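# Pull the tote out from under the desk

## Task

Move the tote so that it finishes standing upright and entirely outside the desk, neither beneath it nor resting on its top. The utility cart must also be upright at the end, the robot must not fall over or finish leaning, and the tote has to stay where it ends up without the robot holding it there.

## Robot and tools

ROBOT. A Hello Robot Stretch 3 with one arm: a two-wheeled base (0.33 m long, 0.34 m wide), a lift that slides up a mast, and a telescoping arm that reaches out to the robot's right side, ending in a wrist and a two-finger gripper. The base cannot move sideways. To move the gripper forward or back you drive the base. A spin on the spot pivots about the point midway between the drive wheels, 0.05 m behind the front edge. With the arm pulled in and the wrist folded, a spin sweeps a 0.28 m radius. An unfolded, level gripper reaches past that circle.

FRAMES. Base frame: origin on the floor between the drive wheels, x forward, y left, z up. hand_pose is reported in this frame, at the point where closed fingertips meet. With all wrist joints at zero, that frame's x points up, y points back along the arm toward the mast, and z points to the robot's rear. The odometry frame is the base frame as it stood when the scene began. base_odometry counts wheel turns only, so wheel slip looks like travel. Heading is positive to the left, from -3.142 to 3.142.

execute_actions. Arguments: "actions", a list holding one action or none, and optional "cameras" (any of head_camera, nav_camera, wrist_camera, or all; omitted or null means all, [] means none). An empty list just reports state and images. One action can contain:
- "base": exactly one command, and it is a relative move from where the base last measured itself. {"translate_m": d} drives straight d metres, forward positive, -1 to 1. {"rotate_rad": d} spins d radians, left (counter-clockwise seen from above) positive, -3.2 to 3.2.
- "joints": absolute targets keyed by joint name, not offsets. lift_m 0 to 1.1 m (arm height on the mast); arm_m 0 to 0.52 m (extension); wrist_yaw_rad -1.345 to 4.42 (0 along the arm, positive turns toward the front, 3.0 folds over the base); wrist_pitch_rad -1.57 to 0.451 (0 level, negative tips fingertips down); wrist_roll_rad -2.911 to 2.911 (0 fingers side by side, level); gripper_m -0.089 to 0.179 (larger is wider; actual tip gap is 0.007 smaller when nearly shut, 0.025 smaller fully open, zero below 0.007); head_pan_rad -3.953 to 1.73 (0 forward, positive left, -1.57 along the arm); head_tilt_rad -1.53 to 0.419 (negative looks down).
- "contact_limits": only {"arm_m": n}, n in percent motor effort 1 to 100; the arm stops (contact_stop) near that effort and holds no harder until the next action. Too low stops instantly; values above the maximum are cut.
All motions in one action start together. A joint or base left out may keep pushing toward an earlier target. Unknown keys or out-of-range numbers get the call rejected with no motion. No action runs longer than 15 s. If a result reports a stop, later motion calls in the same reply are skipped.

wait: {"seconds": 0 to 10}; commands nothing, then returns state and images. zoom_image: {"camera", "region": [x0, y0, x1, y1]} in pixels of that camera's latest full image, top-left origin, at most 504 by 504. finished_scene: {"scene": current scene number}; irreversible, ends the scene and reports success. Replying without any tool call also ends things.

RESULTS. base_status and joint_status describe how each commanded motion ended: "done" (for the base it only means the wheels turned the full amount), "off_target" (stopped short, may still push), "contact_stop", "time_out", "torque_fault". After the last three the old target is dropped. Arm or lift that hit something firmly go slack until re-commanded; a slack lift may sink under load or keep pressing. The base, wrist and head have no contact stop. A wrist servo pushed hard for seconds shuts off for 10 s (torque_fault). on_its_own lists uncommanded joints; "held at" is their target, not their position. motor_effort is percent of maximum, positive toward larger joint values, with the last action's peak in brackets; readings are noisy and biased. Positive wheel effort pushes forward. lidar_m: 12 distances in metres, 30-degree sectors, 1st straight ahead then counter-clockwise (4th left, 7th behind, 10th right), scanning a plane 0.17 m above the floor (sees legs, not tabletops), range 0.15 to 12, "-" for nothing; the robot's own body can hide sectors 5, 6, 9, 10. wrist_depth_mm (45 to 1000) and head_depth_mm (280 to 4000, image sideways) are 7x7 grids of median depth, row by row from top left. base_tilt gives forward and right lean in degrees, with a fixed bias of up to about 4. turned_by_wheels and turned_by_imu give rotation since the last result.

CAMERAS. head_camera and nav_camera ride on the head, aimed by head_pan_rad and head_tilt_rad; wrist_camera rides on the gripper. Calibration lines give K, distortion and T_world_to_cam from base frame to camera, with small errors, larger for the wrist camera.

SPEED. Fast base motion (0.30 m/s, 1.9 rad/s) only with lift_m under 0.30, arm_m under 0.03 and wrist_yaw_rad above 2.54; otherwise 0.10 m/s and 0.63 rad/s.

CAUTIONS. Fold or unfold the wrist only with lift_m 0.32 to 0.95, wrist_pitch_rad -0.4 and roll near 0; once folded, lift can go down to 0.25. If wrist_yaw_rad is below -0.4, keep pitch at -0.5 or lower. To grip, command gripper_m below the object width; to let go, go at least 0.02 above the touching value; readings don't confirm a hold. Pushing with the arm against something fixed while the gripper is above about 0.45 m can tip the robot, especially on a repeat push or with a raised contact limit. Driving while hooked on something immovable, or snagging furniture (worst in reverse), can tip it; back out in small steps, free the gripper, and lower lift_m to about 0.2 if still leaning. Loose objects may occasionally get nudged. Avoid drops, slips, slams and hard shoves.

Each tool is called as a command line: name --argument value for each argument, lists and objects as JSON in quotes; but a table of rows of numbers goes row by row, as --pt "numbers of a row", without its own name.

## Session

execute_actions --actions '[]'

Scene clock: 0.00 s.
base_odometry: x=+0.000 y=+0.000 heading=+0.000 (m, m, rad; odometry frame)
turned_by_wheels: +0.000 (rad since the last result)
turned_by_imu: +0.000 (rad since the last result)
base_tilt: forward=+1.4 right=+0.8 (deg)
lidar_m: 1.79 1.83 2.15 1.89 1.70 1.54 1.94 1.94 1.87 1.59 1.87 2.18
head_depth_mm: 2118 2429 2423 2434 2464 2493 2318 / 2126 2375 2365 2392 2381 2421 2284 / 2157 2310 2326 2294 2324 1769 2205 / 2153 2244 2252 2284 2274 1759 2192 / 2149 2167 2204 2204 2230 1622 2200 / 2054 2122 2106 2128 2129 1587 2155 / 2015 2056 2057 2072 2084 1595 2094
base_status: not commanded
joint_positions: lift_m=+0.568 arm_m=+0.002 wrist_yaw_rad=+3.116 wrist_pitch_rad=-0.578 wrist_roll_rad=-0.002 gripper_m=+0.037 head_pan_rad=-0.009 head_tilt_rad=+0.008
joint_status: not commanded
motor_effort: left_wheel=+0 right_wheel=+1 lift_m=+24 arm_m=-1 wrist_yaw_rad=+0 wrist_pitch_rad=+5 wrist_roll_rad=-1 gripper_m=+1 head_pan_rad=+0 head_tilt_rad=+1 (%)
hand_pose: x=-0.0160 y=+0.0549 z=+0.5462 quat_wxyz=(+0.210, +0.679, +0.193, +0.676) (m; base frame)
wrist_depth_mm: - - - - - - - / - - - - - - - / - - - - - - - / - - 992 955 950 900 922 / 896 865 863 837 802 822 782 / 791 770 767 732 708 696 691 / 671 682 - - 654 625 626
pictures: head_camera (sideways: a quarter turn clockwise sets it upright), nav_camera (sideways: a quarter turn counterclockwise sets it upright), wrist_camera
camera_calibration (this result's frames):
head_camera: T_world_to_cam=[[-0.0211697, -0.0314772, -0.99928, 1.32497], [0.0205875, 0.999279, -0.0319133, 0.0436878], [0.999564, -0.0212483, -0.0205064, -0.0201088], [0, 0, 0, 1]] pos_world=[0.0472498, -0.00237736, 1.32499]
nav_camera: T_world_to_cam=[[0.00851722, -0.0310414, 0.999482, -1.26147], [-0.00859498, -0.999483, -0.0309682, 0.0886271], [0.999927, -0.00832677, -0.00877962, -0.0407342], [0, 0, 0, 1]] pos_world=[0.0522372, 0.0490842, 1.26321]
wrist_camera: T_world_to_cam=[[0.997282, 0.00147606, -0.0736691, 0.0691388], [-0.0502679, -0.71738, -0.694866, 0.44613], [-0.0538744, 0.69668, -0.715356, 0.512522], [0, 0, 0, 1]] pos_world=[-0.018913, -0.0371207, 0.681729]
Images, in order (width x height): head_camera 896x504, nav_camera 672x504, wrist_camera 644x364.

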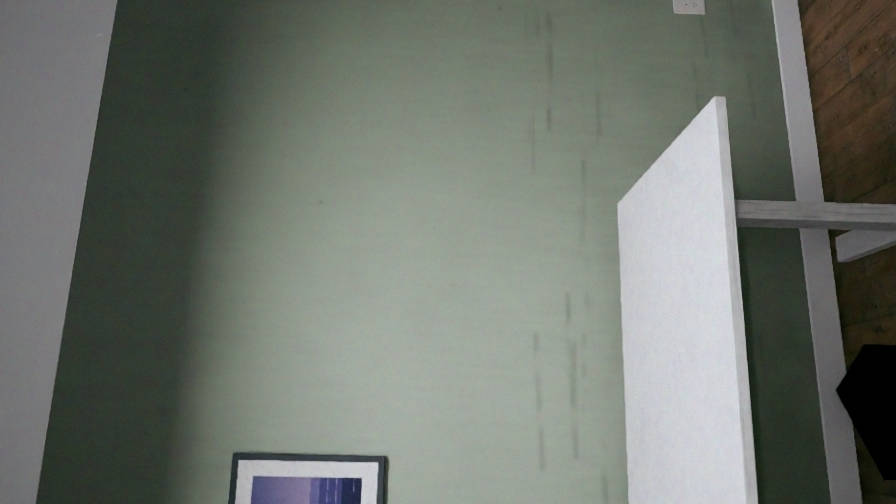

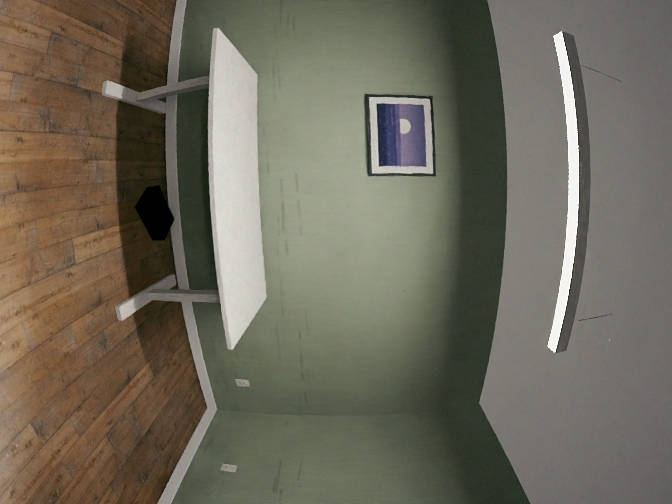

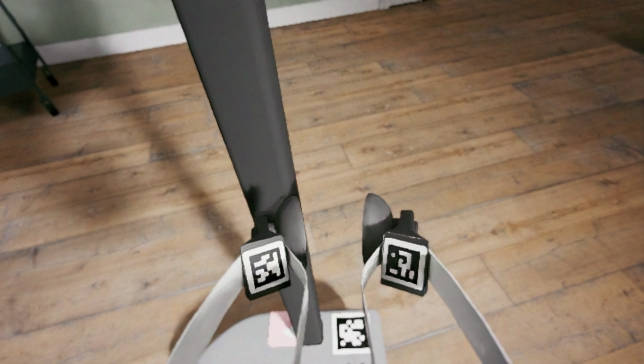

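execute_actions --actions '[{"base": {"rotate_rad": 0.35}, "joints": {"head_pan_rad": -0.1, "head_tilt_rad": -0.6, "lift_m": 0.29, "wrist_yaw_rad": 2.75, "wrist_pitch_rad": -0.4}}]' --cameras '["head_camera", "nav_camera"]'

Scene clock: 67.90 s.
base_odometry: x=+0.000 y=+0.000 heading=+0.350 (m, m, rad; odometry frame)
turned_by_wheels: +0.350 (rad since the last result)
turned_by_imu: +0.356 (rad since the last result)
base_tilt: forward=+1.2 right=+1.0 (deg)
lidar_m: 1.84 1.85 1.92 1.89 1.67 1.98 1.94 2.40 1.59 1.70 2.00 1.80
head_depth_mm: 1894 1999 1841 2121 1795 1494 1272 / 1885 2029 2358 2257 1788 1500 1271 / 1912 2016 2380 2188 1774 1480 1260 / 1914 2021 2368 2161 1755 1470 1263 / 1911 1988 2347 2217 1764 1474 1259 / 1922 1976 2377 2230 1765 1465 1246 / 1916 1958 1976 2130 1752 1453 1242
base_status: done
joint_positions: lift_m=+0.290 arm_m=+0.002 wrist_yaw_rad=+2.753 wrist_pitch_rad=-0.423 wrist_roll_rad=-0.002 gripper_m=+0.037 head_pan_rad=-0.093 head_tilt_rad=-0.592
joint_status: all done
motor_effort: left_wheel=-3(7) right_wheel=+3(6) lift_m=+14(18) arm_m=-1(1) wrist_yaw_rad=-4(6) wrist_pitch_rad=+8(9) wrist_roll_rad=-1(1) gripper_m=+1(0) head_pan_rad=-2(10) head_tilt_rad=-4(31) (%)
hand_pose: x=+0.0635 y=+0.0605 z=+0.3019 quat_wxyz=(+0.280, +0.706, +0.013, +0.651) (m; base frame)
wrist_depth_mm: - - - - - - - / - - - - - - - / - 992 938 878 842 839 801 / - 742 731 721 690 656 649 / 616 627 611 581 551 548 540 / 525 - 525 494 473 468 461 / 459 - - 425 415 412 406
pictures: head_camera (sideways: a quarter turn clockwise sets it upright), nav_camera (sideways: a quarter turn counterclockwise sets it upright)
camera_calibration (this result's frames):
head_camera: T_world_to_cam=[[-0.582109, 0.0224329, -0.812801, 1.08488], [0.0844678, 0.995879, -0.033008, 0.0446972], [0.808712, -0.0878698, -0.581605, 0.711301], [0, 0, 0, 1]] pos_world=[0.0525071, -0.00634825, 1.29697]
nav_camera: T_world_to_cam=[[0.566468, -0.0838742, 0.819804, -1.03022], [-0.109988, -0.993602, -0.0256563, 0.0823072], [0.816711, -0.0756348, -0.572069, 0.69349], [0, 0, 0, 1]] pos_world=[0.0262614, 0.0478233, 1.24342]
Images, in order (width x height): head_camera 896x504, nav_camera 672x504.

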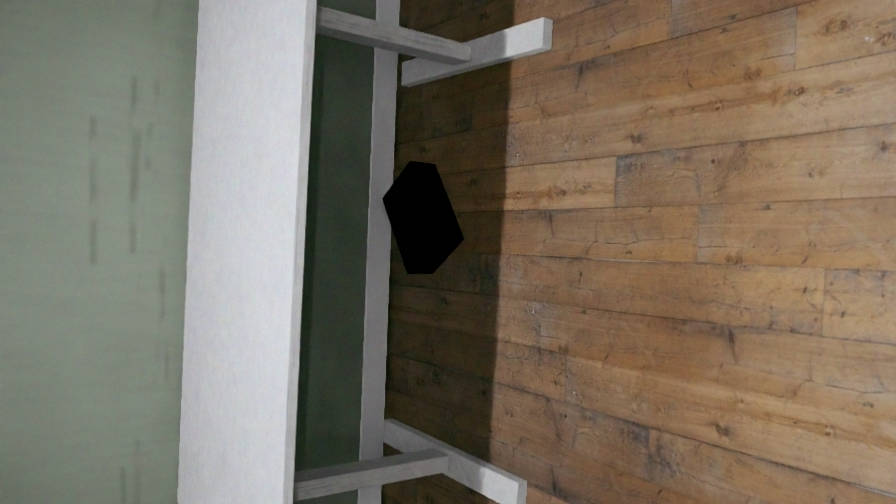

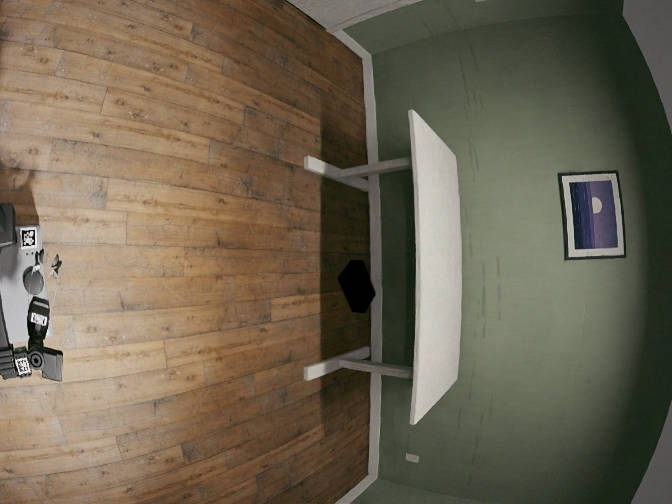

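execute_actions --actions '[{"base": {"translate_m": 1.0}, "joints": {"head_pan_rad": -0.3, "head_tilt_rad": -1.05}}]' --cameras '["head_camera"]'

Scene clock: 99.13 s.
base_odometry: x=+0.939 y=+0.343 heading=+0.350 (m, m, rad; odometry frame)
turned_by_wheels: +0.000 (rad since the last result)
turned_by_imu: +0.001 (rad since the last result)
base_tilt: forward=+1.4 right=+0.9 (deg)
lidar_m: 1.19 0.90 1.79 1.76 1.93 2.18 2.95 2.48 2.00 1.97 0.97 1.20
head_depth_mm: 925 800 716 1454 1337 1234 1133 / 919 803 710 1456 1335 1229 1127 / 919 801 710 1423 1329 1220 - / 907 800 706 1429 1334 1224 1148 / 909 794 706 1401 1329 1218 1137 / 907 789 702 1403 1325 1214 1129 / 901 788 701 1384 1324 1214 1117
base_status: done
joint_positions: lift_m=+0.290 arm_m=+0.002 wrist_yaw_rad=+2.752 wrist_pitch_rad=-0.422 wrist_roll_rad=-0.002 gripper_m=+0.037 head_pan_rad=-0.293 head_tilt_rad=-1.038
joint_status: all done
motor_effort: left_wheel=-3(7) right_wheel=+2(9) lift_m=+15(15) arm_m=+0(1) wrist_yaw_rad=-3(4) wrist_pitch_rad=+9(9) wrist_roll_rad=-1(1) gripper_m=-1(1) head_pan_rad=-2(17) head_tilt_rad=-6(28) (%)
hand_pose: x=+0.0637 y=+0.0605 z=+0.3021 quat_wxyz=(+0.279, +0.706, +0.012, +0.651) (m; base frame)
wrist_depth_mm: - - - - - - 729 / - - - - - - 879 / - 972 956 894 846 789 797 / - 764 714 704 683 673 633 / - 618 606 583 559 554 544 / 522 - 526 489 468 476 464 / 458 - - 424 422 410 414
pictures: head_camera (sideways: a quarter turn clockwise sets it upright)
camera_calibration (this result's frames):
head_camera: T_world_to_cam=[[-0.846848, 0.222623, -0.482998, 0.65675], [0.268121, 0.963028, -0.0262242, 0.0347277], [0.459303, -0.15171, -0.875228, 1.09527], [0, 0, 0, 1]] pos_world=[0.043796, -0.0134878, 1.27673]
Images, in order (width x height): head_camera 896x504.

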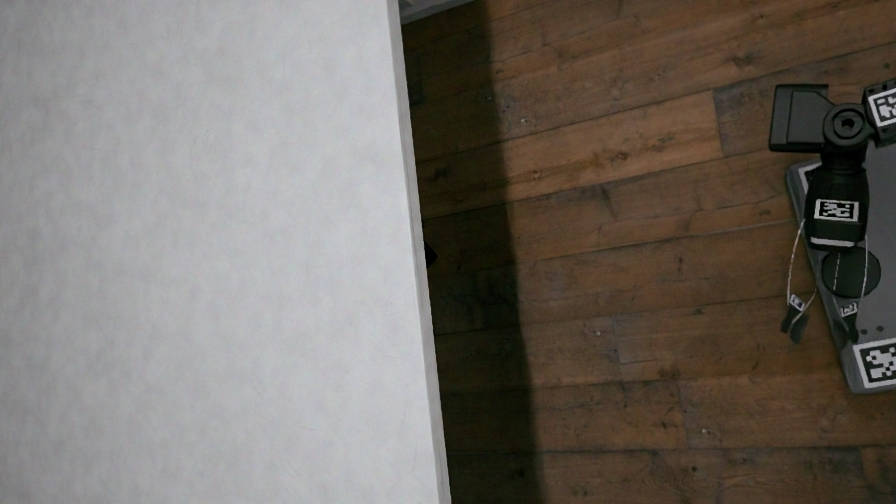

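execute_actions --actions '[{"base": {"rotate_rad": 0.48}, "joints": {"lift_m": 0.325, "wrist_yaw_rad": 1.3, "arm_m": 0.15, "gripper_m": 0.10, "head_pan_rad": -0.6, "head_tilt_rad": -1.25}}]' --cameras '["wrist_camera"]'

Scene clock: 113.60 s.
base_odometry: x=+0.939 y=+0.343 heading=+0.830 (m, m, rad; odometry frame)
turned_by_wheels: +0.480 (rad since the last result)
turned_by_imu: +0.488 (rad since the last result)
base_tilt: forward=+1.3 right=+0.8 (deg)
lidar_m: 0.90 1.81 1.77 1.90 2.37 2.94 2.58 2.01 1.97 0.97 1.03 1.18
head_depth_mm: 702 657 1409 1361 1272 1193 1148 / 701 656 1396 1343 1262 1223 1139 / 698 653 1406 1339 1274 - - / 698 652 1413 1332 1266 - - / 694 650 1405 1341 1266 1217 - / 695 651 1396 1333 1268 1203 1145 / 691 646 1404 1325 1254 1197 1144
base_status: done
joint_positions: lift_m=+0.325 arm_m=+0.150 wrist_yaw_rad=+1.303 wrist_pitch_rad=-0.421 wrist_roll_rad=-0.002 gripper_m=+0.100 head_pan_rad=-0.593 head_tilt_rad=-1.235
joint_status: all done
motor_effort: left_wheel=-2(10) right_wheel=+2(8) lift_m=+31(32) arm_m=+3(3) wrist_yaw_rad=-3(5) wrist_pitch_rad=+8(8) wrist_roll_rad=-1(1) gripper_m=+0(99) head_pan_rad=-2(18) head_tilt_rad=-7(23) (%)
hand_pose: x=+0.1945 y=-0.3542 z=+0.3365 quat_wxyz=(+0.640, +0.536, -0.459, +0.302) (m; base frame)
wrist_depth_mm: 700 - - 948 877 779 738 / - - - - 938 878 790 / - 957 - 968 836 861 823 / 848 837 790 764 671 704 703 / 651 676 664 648 622 607 596 / 579 564 528 539 525 495 511 / 490 479 474 460 449 447 442
pictures: wrist_camera
camera_calibration (this result's frames):
wrist_camera: T_world_to_cam=[[-0.227002, -0.97148, -0.0685396, -0.263845], [-0.571787, 0.189916, -0.798117, 0.475052], [0.788371, -0.141984, -0.598591, 0.15869], [0, 0, 0, 1]] pos_world=[0.0866283, -0.324009, 0.456054]
Images, in order (width x height): wrist_camera 644x364.

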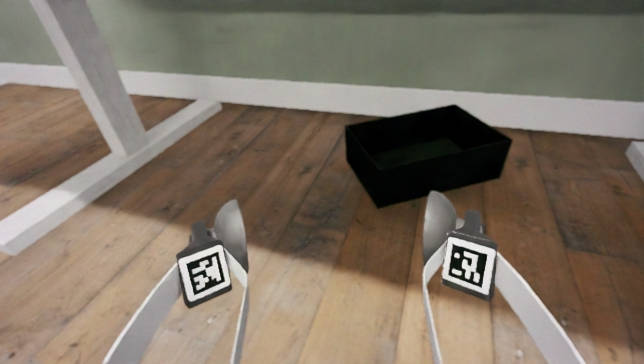

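zoom_image --camera "wrist_camera" --region '[330, 90, 530, 220]'

Region (330, 90, 530, 220) of wrist_camera's 644x364 image, scaled by 2.520; it fills the top 328 rows of this view, and the rest is white.

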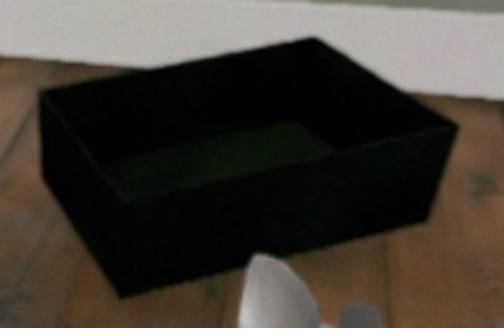

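execute_actions --actions '[{"base": {"translate_m": 0.5}, "joints": {"lift_m": 0.235, "wrist_pitch_rad": -0.88, "arm_m": 0.495, "head_tilt_rad": -1.5}}]'

Scene clock: 139.07 s.
base_odometry: x=+1.277 y=+0.711 heading=+0.830 (m, m, rad; odometry frame)
turned_by_wheels: +0.000 (rad since the last result)
turned_by_imu: -0.003 (rad since the last result)
base_tilt: forward=+1.4 right=+0.9 (deg)
lidar_m: 0.40 1.17 1.49 1.58 2.31 3.36 2.95 2.30 0.99 1.01 0.79 0.77
head_depth_mm: 563 557 552 547 1268 1255 1250 / 561 558 551 548 1263 1259 1236 / 561 557 550 547 541 1250 1243 / 561 554 549 546 542 1241 1245 / 560 554 550 544 540 1245 1247 / 560 553 547 543 1257 1255 1237 / 557 551 546 543 1261 1258 -
base_status: done
joint_positions: lift_m=+0.235 arm_m=+0.495 wrist_yaw_rad=+1.301 wrist_pitch_rad=-0.887 wrist_roll_rad=-0.002 gripper_m=+0.100 head_pan_rad=-0.593 head_tilt_rad=-1.483
joint_status: all done
motor_effort: left_wheel=-3(5) right_wheel=+2(8) lift_m=+15(27) arm_m=+3(3) wrist_yaw_rad=-1(3) wrist_pitch_rad=+3(6) wrist_roll_rad=-1(1) gripper_m=+0(0) head_pan_rad=-2(2) head_tilt_rad=-8(24) (%)
hand_pose: x=+0.1166 y=-0.6781 z=+0.1603 quat_wxyz=(+0.693, +0.628, -0.323, +0.146) (m; base frame)
wrist_depth_mm: 523 490 453 405 369 339 318 / 466 445 437 434 406 391 355 / 414 404 396 308 339 364 368 / 379 300 329 349 350 288 336 / 352 295 337 328 323 259 315 / 328 271 307 307 299 268 286 / 302 267 289 286 282 275 277
pictures: head_camera (sideways: a quarter turn clockwise sets it upright), nav_camera (sideways: a quarter turn counterclockwise sets it upright), wrist_camera
camera_calibration (this result's frames):
head_camera: T_world_to_cam=[[-0.844975, 0.531516, -0.0592248, 0.104873], [0.533115, 0.845921, -0.0143329, 0.0176181], [0.0424814, -0.0436846, -0.998142, 1.25728], [0, 0, 0, 1]] pos_world=[0.0258116, -0.0157214, 1.26141]
nav_camera: T_world_to_cam=[[0.809328, -0.583013, 0.0713052, -0.0566905], [-0.584345, -0.811501, -0.00265975, 0.0552444], [0.0594149, -0.0395142, -0.997451, 1.25094], [0, 0, 0, 1]] pos_world=[0.00383861, 0.0612093, 1.25194]
wrist_camera: T_world_to_cam=[[-0.262574, -0.961721, -0.0784046, -0.595944], [-0.854898, 0.269547, -0.443277, 0.381545], [0.447442, -0.049365, -0.892949, 0.218446], [0, 0, 0, 1]] pos_world=[0.0719608, -0.665193, 0.317466]
Images, in order (width x height): head_camera 896x504, nav_camera 672x504, wrist_camera 644x364.

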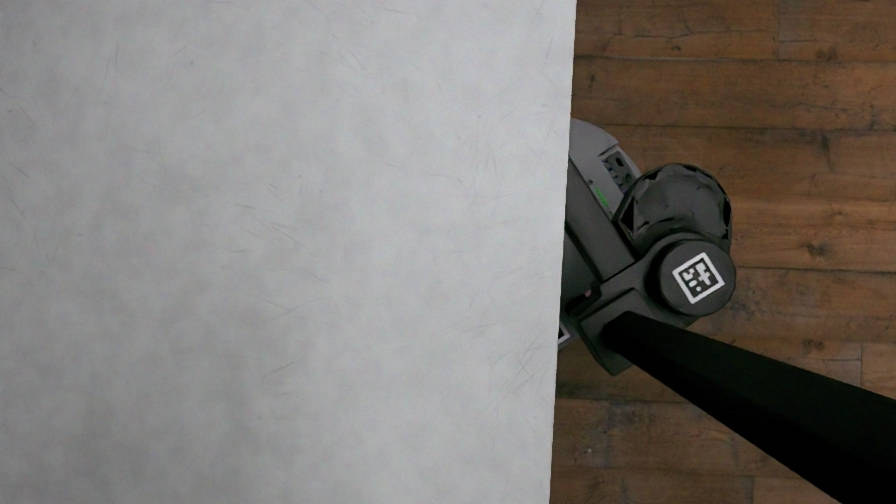

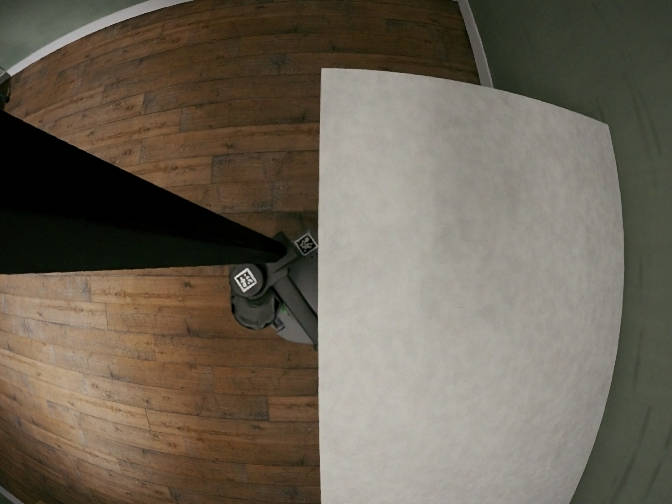

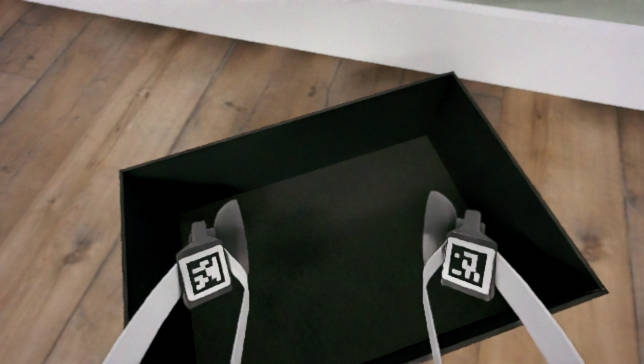

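execute_actions --actions '[{"joints": {"lift_m": 0.155, "wrist_pitch_rad": -0.92}}]' --cameras '["wrist_camera"]'

Scene clock: 151.30 s.
base_odometry: x=+1.277 y=+0.711 heading=+0.830 (m, m, rad; odometry frame)
turned_by_wheels: +0.000 (rad since the last result)
turned_by_imu: -0.001 (rad since the last result)
base_tilt: forward=+1.3 right=+0.9 (deg)
lidar_m: 0.39 1.17 1.49 1.58 2.30 3.34 2.95 2.30 0.99 1.01 0.79 0.77
head_depth_mm: 563 558 552 547 1263 1259 1242 / 563 557 550 546 1257 1254 1240 / 562 554 550 547 542 1258 1244 / 561 556 552 543 540 1255 1243 / 561 556 550 543 540 1242 1239 / 560 553 548 543 1261 1249 1235 / 558 553 548 543 1258 1249 -
base_status: not commanded
joint_positions: lift_m=+0.155 arm_m=+0.495 wrist_yaw_rad=+1.301 wrist_pitch_rad=-0.926 wrist_roll_rad=-0.002 gripper_m=+0.100 head_pan_rad=-0.593 head_tilt_rad=-1.483
joint_status: all done
motor_effort: left_wheel=-3(3) right_wheel=+3(2) lift_m=+15(17) arm_m=+3(3) wrist_yaw_rad=-2(0) wrist_pitch_rad=+2(3) wrist_roll_rad=-1(1) gripper_m=+1(1) head_pan_rad=-2(2) head_tilt_rad=-8(8) (%)
hand_pose: x=+0.1085 y=-0.6758 z=+0.0749 quat_wxyz=(+0.695, +0.634, -0.311, +0.132) (m; base frame)
wrist_depth_mm: 362 350 346 212 234 215 306 / 324 203 222 252 283 227 182 / 201 237 271 274 272 243 175 / 189 260 259 258 253 243 182 / 177 240 246 237 235 230 193 / 166 215 226 224 221 215 170 / 156 207 215 212 199 155 203
pictures: wrist_camera
camera_calibration (this result's frames):
wrist_camera: T_world_to_cam=[[-0.265551, -0.960898, -0.0784697, -0.601735], [-0.870879, 0.273995, -0.408039, 0.338222], [0.413584, -0.0400173, -0.909586, 0.157161], [0, 0, 0, 1]] pos_world=[0.0697599, -0.664588, 0.233741]
Images, in order (width x height): wrist_camera 644x364.

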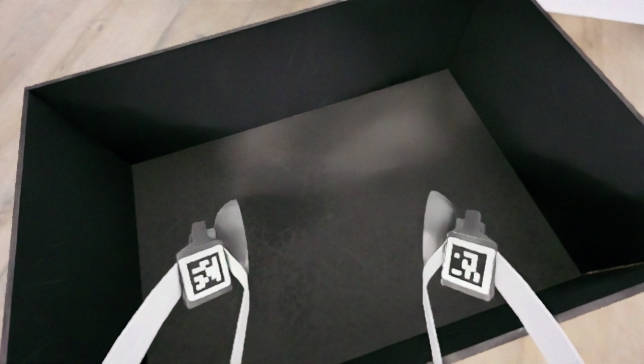

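execute_actions --actions '[{"base": {"translate_m": -0.3}, "joints": {"arm_m": 0.37, "wrist_pitch_rad": -1.3, "wrist_yaw_rad": 1.05, "lift_m": 0.15, "head_pan_rad": -1.2, "head_tilt_rad": -1.25}}]' --cameras '["head_camera", "wrist_camera"]'

Scene clock: 184.83 s.
base_odometry: x=+1.075 y=+0.490 heading=+0.829 (m, m, rad; odometry frame)
turned_by_wheels: +0.000 (rad since the last result)
turned_by_imu: -0.002 (rad since the last result)
base_tilt: forward=+1.3 right=+1.0 (deg)
lidar_m: 0.70 1.56 1.66 1.77 2.56 3.11 2.72 2.14 2.08 0.96 1.04 1.02
head_depth_mm: 691 646 1407 1339 1272 1217 1155 / 688 645 623 1347 1262 1197 1137 / 687 645 619 1321 1289 - - / 686 642 607 1318 1278 - - / 683 642 606 1304 1263 1211 1139 / 683 643 604 580 1259 1197 1144 / 681 641 604 572 1254 1198 1144
base_status: done
joint_positions: lift_m=+0.150 arm_m=+0.370 wrist_yaw_rad=+1.054 wrist_pitch_rad=-1.291 wrist_roll_rad=-0.007 gripper_m=+0.100 head_pan_rad=-1.193 head_tilt_rad=-1.248
joint_status: all done
motor_effort: left_wheel=-1(7) right_wheel=+2(11) lift_m=+14(18) arm_m=-4(5) wrist_yaw_rad=-4(14) wrist_pitch_rad=-3(9) wrist_roll_rad=+1(3) gripper_m=+0(1) head_pan_rad=-2(25) head_tilt_rad=-1(16) (%)
hand_pose: x=+0.0200 y=-0.5390 z=+0.0362 quat_wxyz=(+0.703, +0.652, -0.272, -0.082) (m; base frame)
wrist_depth_mm: 191 212 209 205 202 200 163 / 188 210 208 203 201 199 164 / 187 208 205 202 200 196 166 / 186 207 204 200 198 196 167 / 184 206 202 199 197 193 168 / 170 174 146 156 149 138 141 / 121 118 120 116 112 110 106
pictures: head_camera (sideways: a quarter turn clockwise sets it upright), wrist_camera
camera_calibration (this result's frames):
head_camera: T_world_to_cam=[[-0.382314, 0.877645, -0.289095, 0.401369], [0.919113, 0.393428, -0.0211026, 0.0240824], [0.0952173, -0.273779, -0.957068, 1.20378], [0, 0, 0, 1]] pos_world=[0.0166937, -0.0321638, 1.26864]
wrist_camera: T_world_to_cam=[[-0.513919, -0.854804, -0.0720978, -0.434869], [-0.85362, 0.517907, -0.0557227, 0.326217], [0.0849719, 0.0329071, -0.99584, 0.213087], [0, 0, 0, 1]] pos_world=[0.0368713, -0.54769, 0.199025]
Images, in order (width x height): head_camera 896x504, wrist_camera 644x364.

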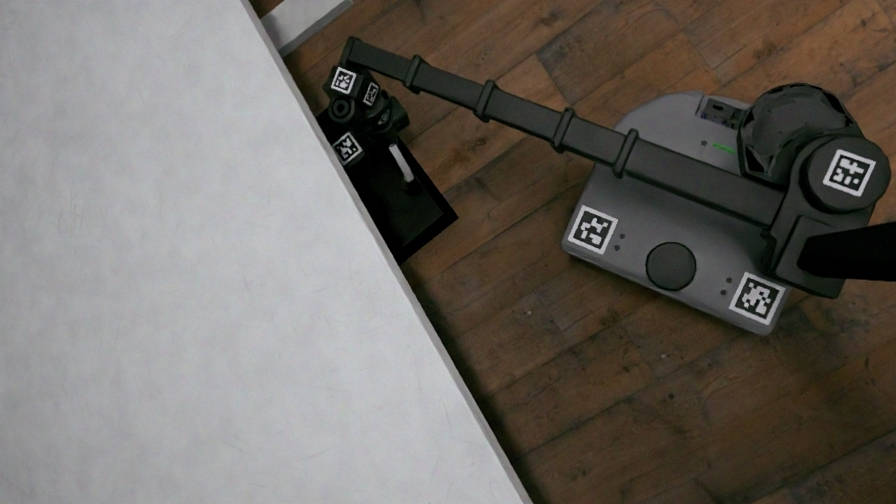

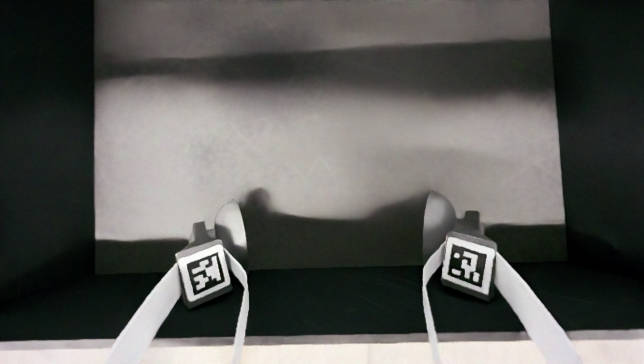

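execute_actions --actions '[{"base": {"translate_m": -0.37}, "joints": {"arm_m": 0.195, "head_pan_rad": -1.0}}]' --cameras '["head_camera", "wrist_camera"]'

Scene clock: 193.83 s.
base_odometry: x=+0.825 y=+0.217 heading=+0.829 (m, m, rad; odometry frame)
turned_by_wheels: +0.000 (rad since the last result)
turned_by_imu: -0.003 (rad since the last result)
base_tilt: forward=+1.4 right=+0.8 (deg)
lidar_m: 1.07 1.91 1.85 2.00 2.11 2.79 2.44 1.92 1.88 1.77 1.02 1.33
head_depth_mm: 1562 1504 1423 1348 1278 1210 1156 / 710 1494 1404 1348 1269 1207 1144 / 702 1470 1410 1340 1275 - - / 692 1489 1414 1314 1274 - - / 685 1498 1415 1341 1258 1211 1148 / 683 1482 1400 1327 1261 1198 1144 / 682 1446 1401 1334 1263 1192 1137
base_status: done
joint_positions: lift_m=+0.150 arm_m=+0.195 wrist_yaw_rad=+1.052 wrist_pitch_rad=-1.291 wrist_roll_rad=-0.004 gripper_m=+0.100 head_pan_rad=-1.007 head_tilt_rad=-1.248
joint_status: all done
motor_effort: left_wheel=-1(5) right_wheel=+1(3) lift_m=+14(15) arm_m=-4(5) wrist_yaw_rad=-2(5) wrist_pitch_rad=-3(3) wrist_roll_rad=+0(1) gripper_m=+0(0) head_pan_rad=+2(13) head_tilt_rad=-1(1) (%)
hand_pose: x=+0.0199 y=-0.3641 z=+0.0362 quat_wxyz=(+0.703, +0.651, -0.273, -0.083) (m; base frame)
wrist_depth_mm: 216 213 209 206 203 186 122 / 213 212 208 205 203 188 123 / 210 208 207 203 200 191 124 / 209 205 205 202 197 193 125 / 206 204 202 200 197 180 125 / 179 173 145 156 150 143 120 / 126 123 120 116 113 110 106
pictures: head_camera (sideways: a quarter turn clockwise sets it upright), wrist_camera
camera_calibration (this result's frames):
head_camera: T_world_to_cam=[[-0.538261, 0.791606, -0.289197, 0.402453], [0.830326, 0.556878, -0.0211054, 0.0246277], [0.14434, -0.251488, -0.957037, 1.20344], [0, 0, 0, 1]] pos_world=[0.0224705, -0.0296477, 1.26865]
wrist_camera: T_world_to_cam=[[-0.517657, -0.852483, -0.0728299, -0.284423], [-0.851325, 0.521695, -0.0555046, 0.23686], [0.0853117, 0.0332695, -0.995799, 0.207452], [0, 0, 0, 1]] pos_world=[0.0367134, -0.372936, 0.199012]
Images, in order (width x height): head_camera 896x504, wrist_camera 644x364.

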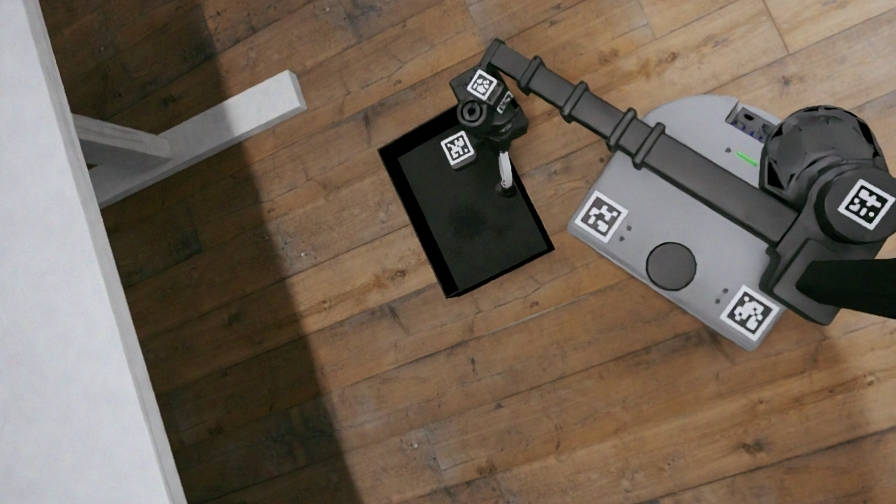

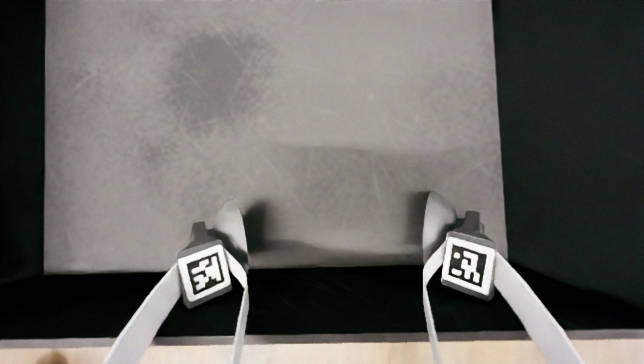

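execute_actions --actions '[{"joints": {"wrist_pitch_rad": -1.2, "gripper_m": 0.06, "lift_m": 0.26}}]'

Scene clock: 207.43 s.
base_odometry: x=+0.825 y=+0.217 heading=+0.829 (m, m, rad; odometry frame)
turned_by_wheels: +0.000 (rad since the last result)
turned_by_imu: -0.001 (rad since the last result)
base_tilt: forward=+1.4 right=+0.8 (deg)
lidar_m: 1.07 1.91 1.86 2.00 2.11 2.80 2.45 1.92 1.88 1.77 1.02 1.33
head_depth_mm: 1576 1505 1412 1358 1271 1211 1152 / 708 1488 1415 1366 1284 1207 1163 / 703 1470 1414 1324 1282 - - / 694 1492 1411 1323 1278 - - / 683 1496 1419 1336 1261 1209 1148 / 684 1470 1398 1336 1260 1197 1142 / 683 1453 1402 1324 1253 1193 1143
base_status: not commanded
joint_positions: lift_m=+0.260 arm_m=+0.195 wrist_yaw_rad=+1.052 wrist_pitch_rad=-1.209 wrist_roll_rad=-0.004 gripper_m=+0.060 head_pan_rad=-1.007 head_tilt_rad=-1.248
joint_status: all done
motor_effort: left_wheel=-2(2) right_wheel=+2(2) lift_m=+31(33) arm_m=-4(5) wrist_yaw_rad=-2(2) wrist_pitch_rad=+3(5) wrist_roll_rad=+0(0) gripper_m=+1(96) head_pan_rad=+2(2) head_tilt_rad=-1(1) (%)
hand_pose: x=+0.0376 y=-0.3742 z=+0.1501 quat_wxyz=(+0.706, +0.640, -0.300, -0.055) (m; base frame)
wrist_depth_mm: 359 359 353 261 267 329 330 / 353 284 314 321 306 327 325 / 345 314 330 328 323 316 314 / 338 310 325 320 315 311 306 / 326 308 320 316 309 304 303 / 320 268 312 306 252 300 297 / 318 313 308 305 298 294 294
pictures: head_camera (sideways: a quarter turn clockwise sets it upright), nav_camera (sideways: a quarter turn counterclockwise sets it upright), wrist_camera
camera_calibration (this result's frames):
head_camera: T_world_to_cam=[[-0.53826, 0.791606, -0.289197, 0.402454], [0.830326, 0.556878, -0.0211055, 0.0246277], [0.14434, -0.251488, -0.957037, 1.20344], [0, 0, 0, 1]] pos_world=[0.0224705, -0.0296477, 1.26865]
nav_camera: T_world_to_cam=[[0.483436, -0.822087, 0.300769, -0.353496], [-0.860397, -0.509531, -0.00974881, 0.0661594], [0.161266, -0.254068, -0.953647, 1.19359], [0, 0, 0, 1]] pos_world=[0.0353317, 0.0463575, 1.24523]
wrist_camera: T_world_to_cam=[[-0.512371, -0.855505, -0.074745, -0.27661], [-0.844569, 0.517749, -0.136526, 0.273978], [0.155498, -0.0068247, -0.987813, 0.300789], [0, 0, 0, 1]] pos_world=[0.0428947, -0.376441, 0.313853]
Images, in order (width x height): head_camera 896x504, nav_camera 672x504, wrist_camera 644x364.

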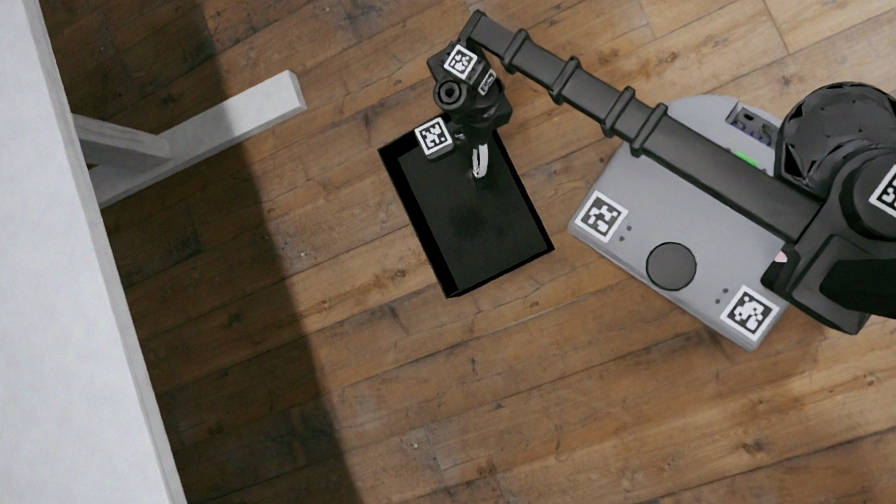

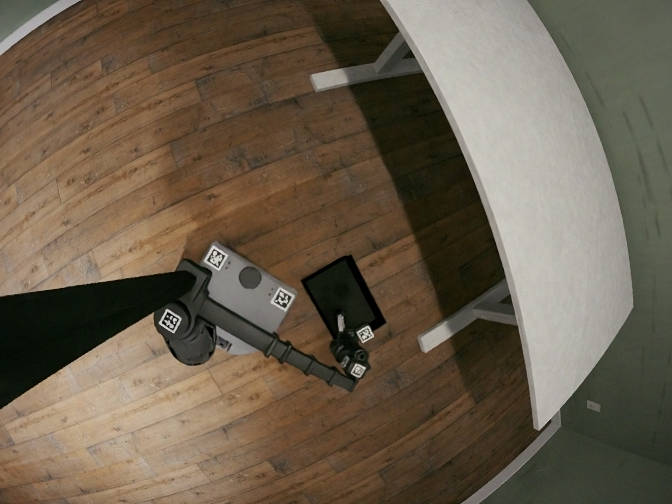

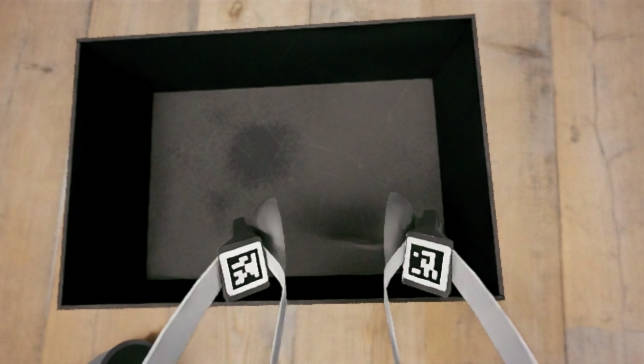

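The tote is upright, about 0.11 m clear of the desk edge, and the robot isn't touching it.

finished_scene --scene 2

The scene is finished: the task was done.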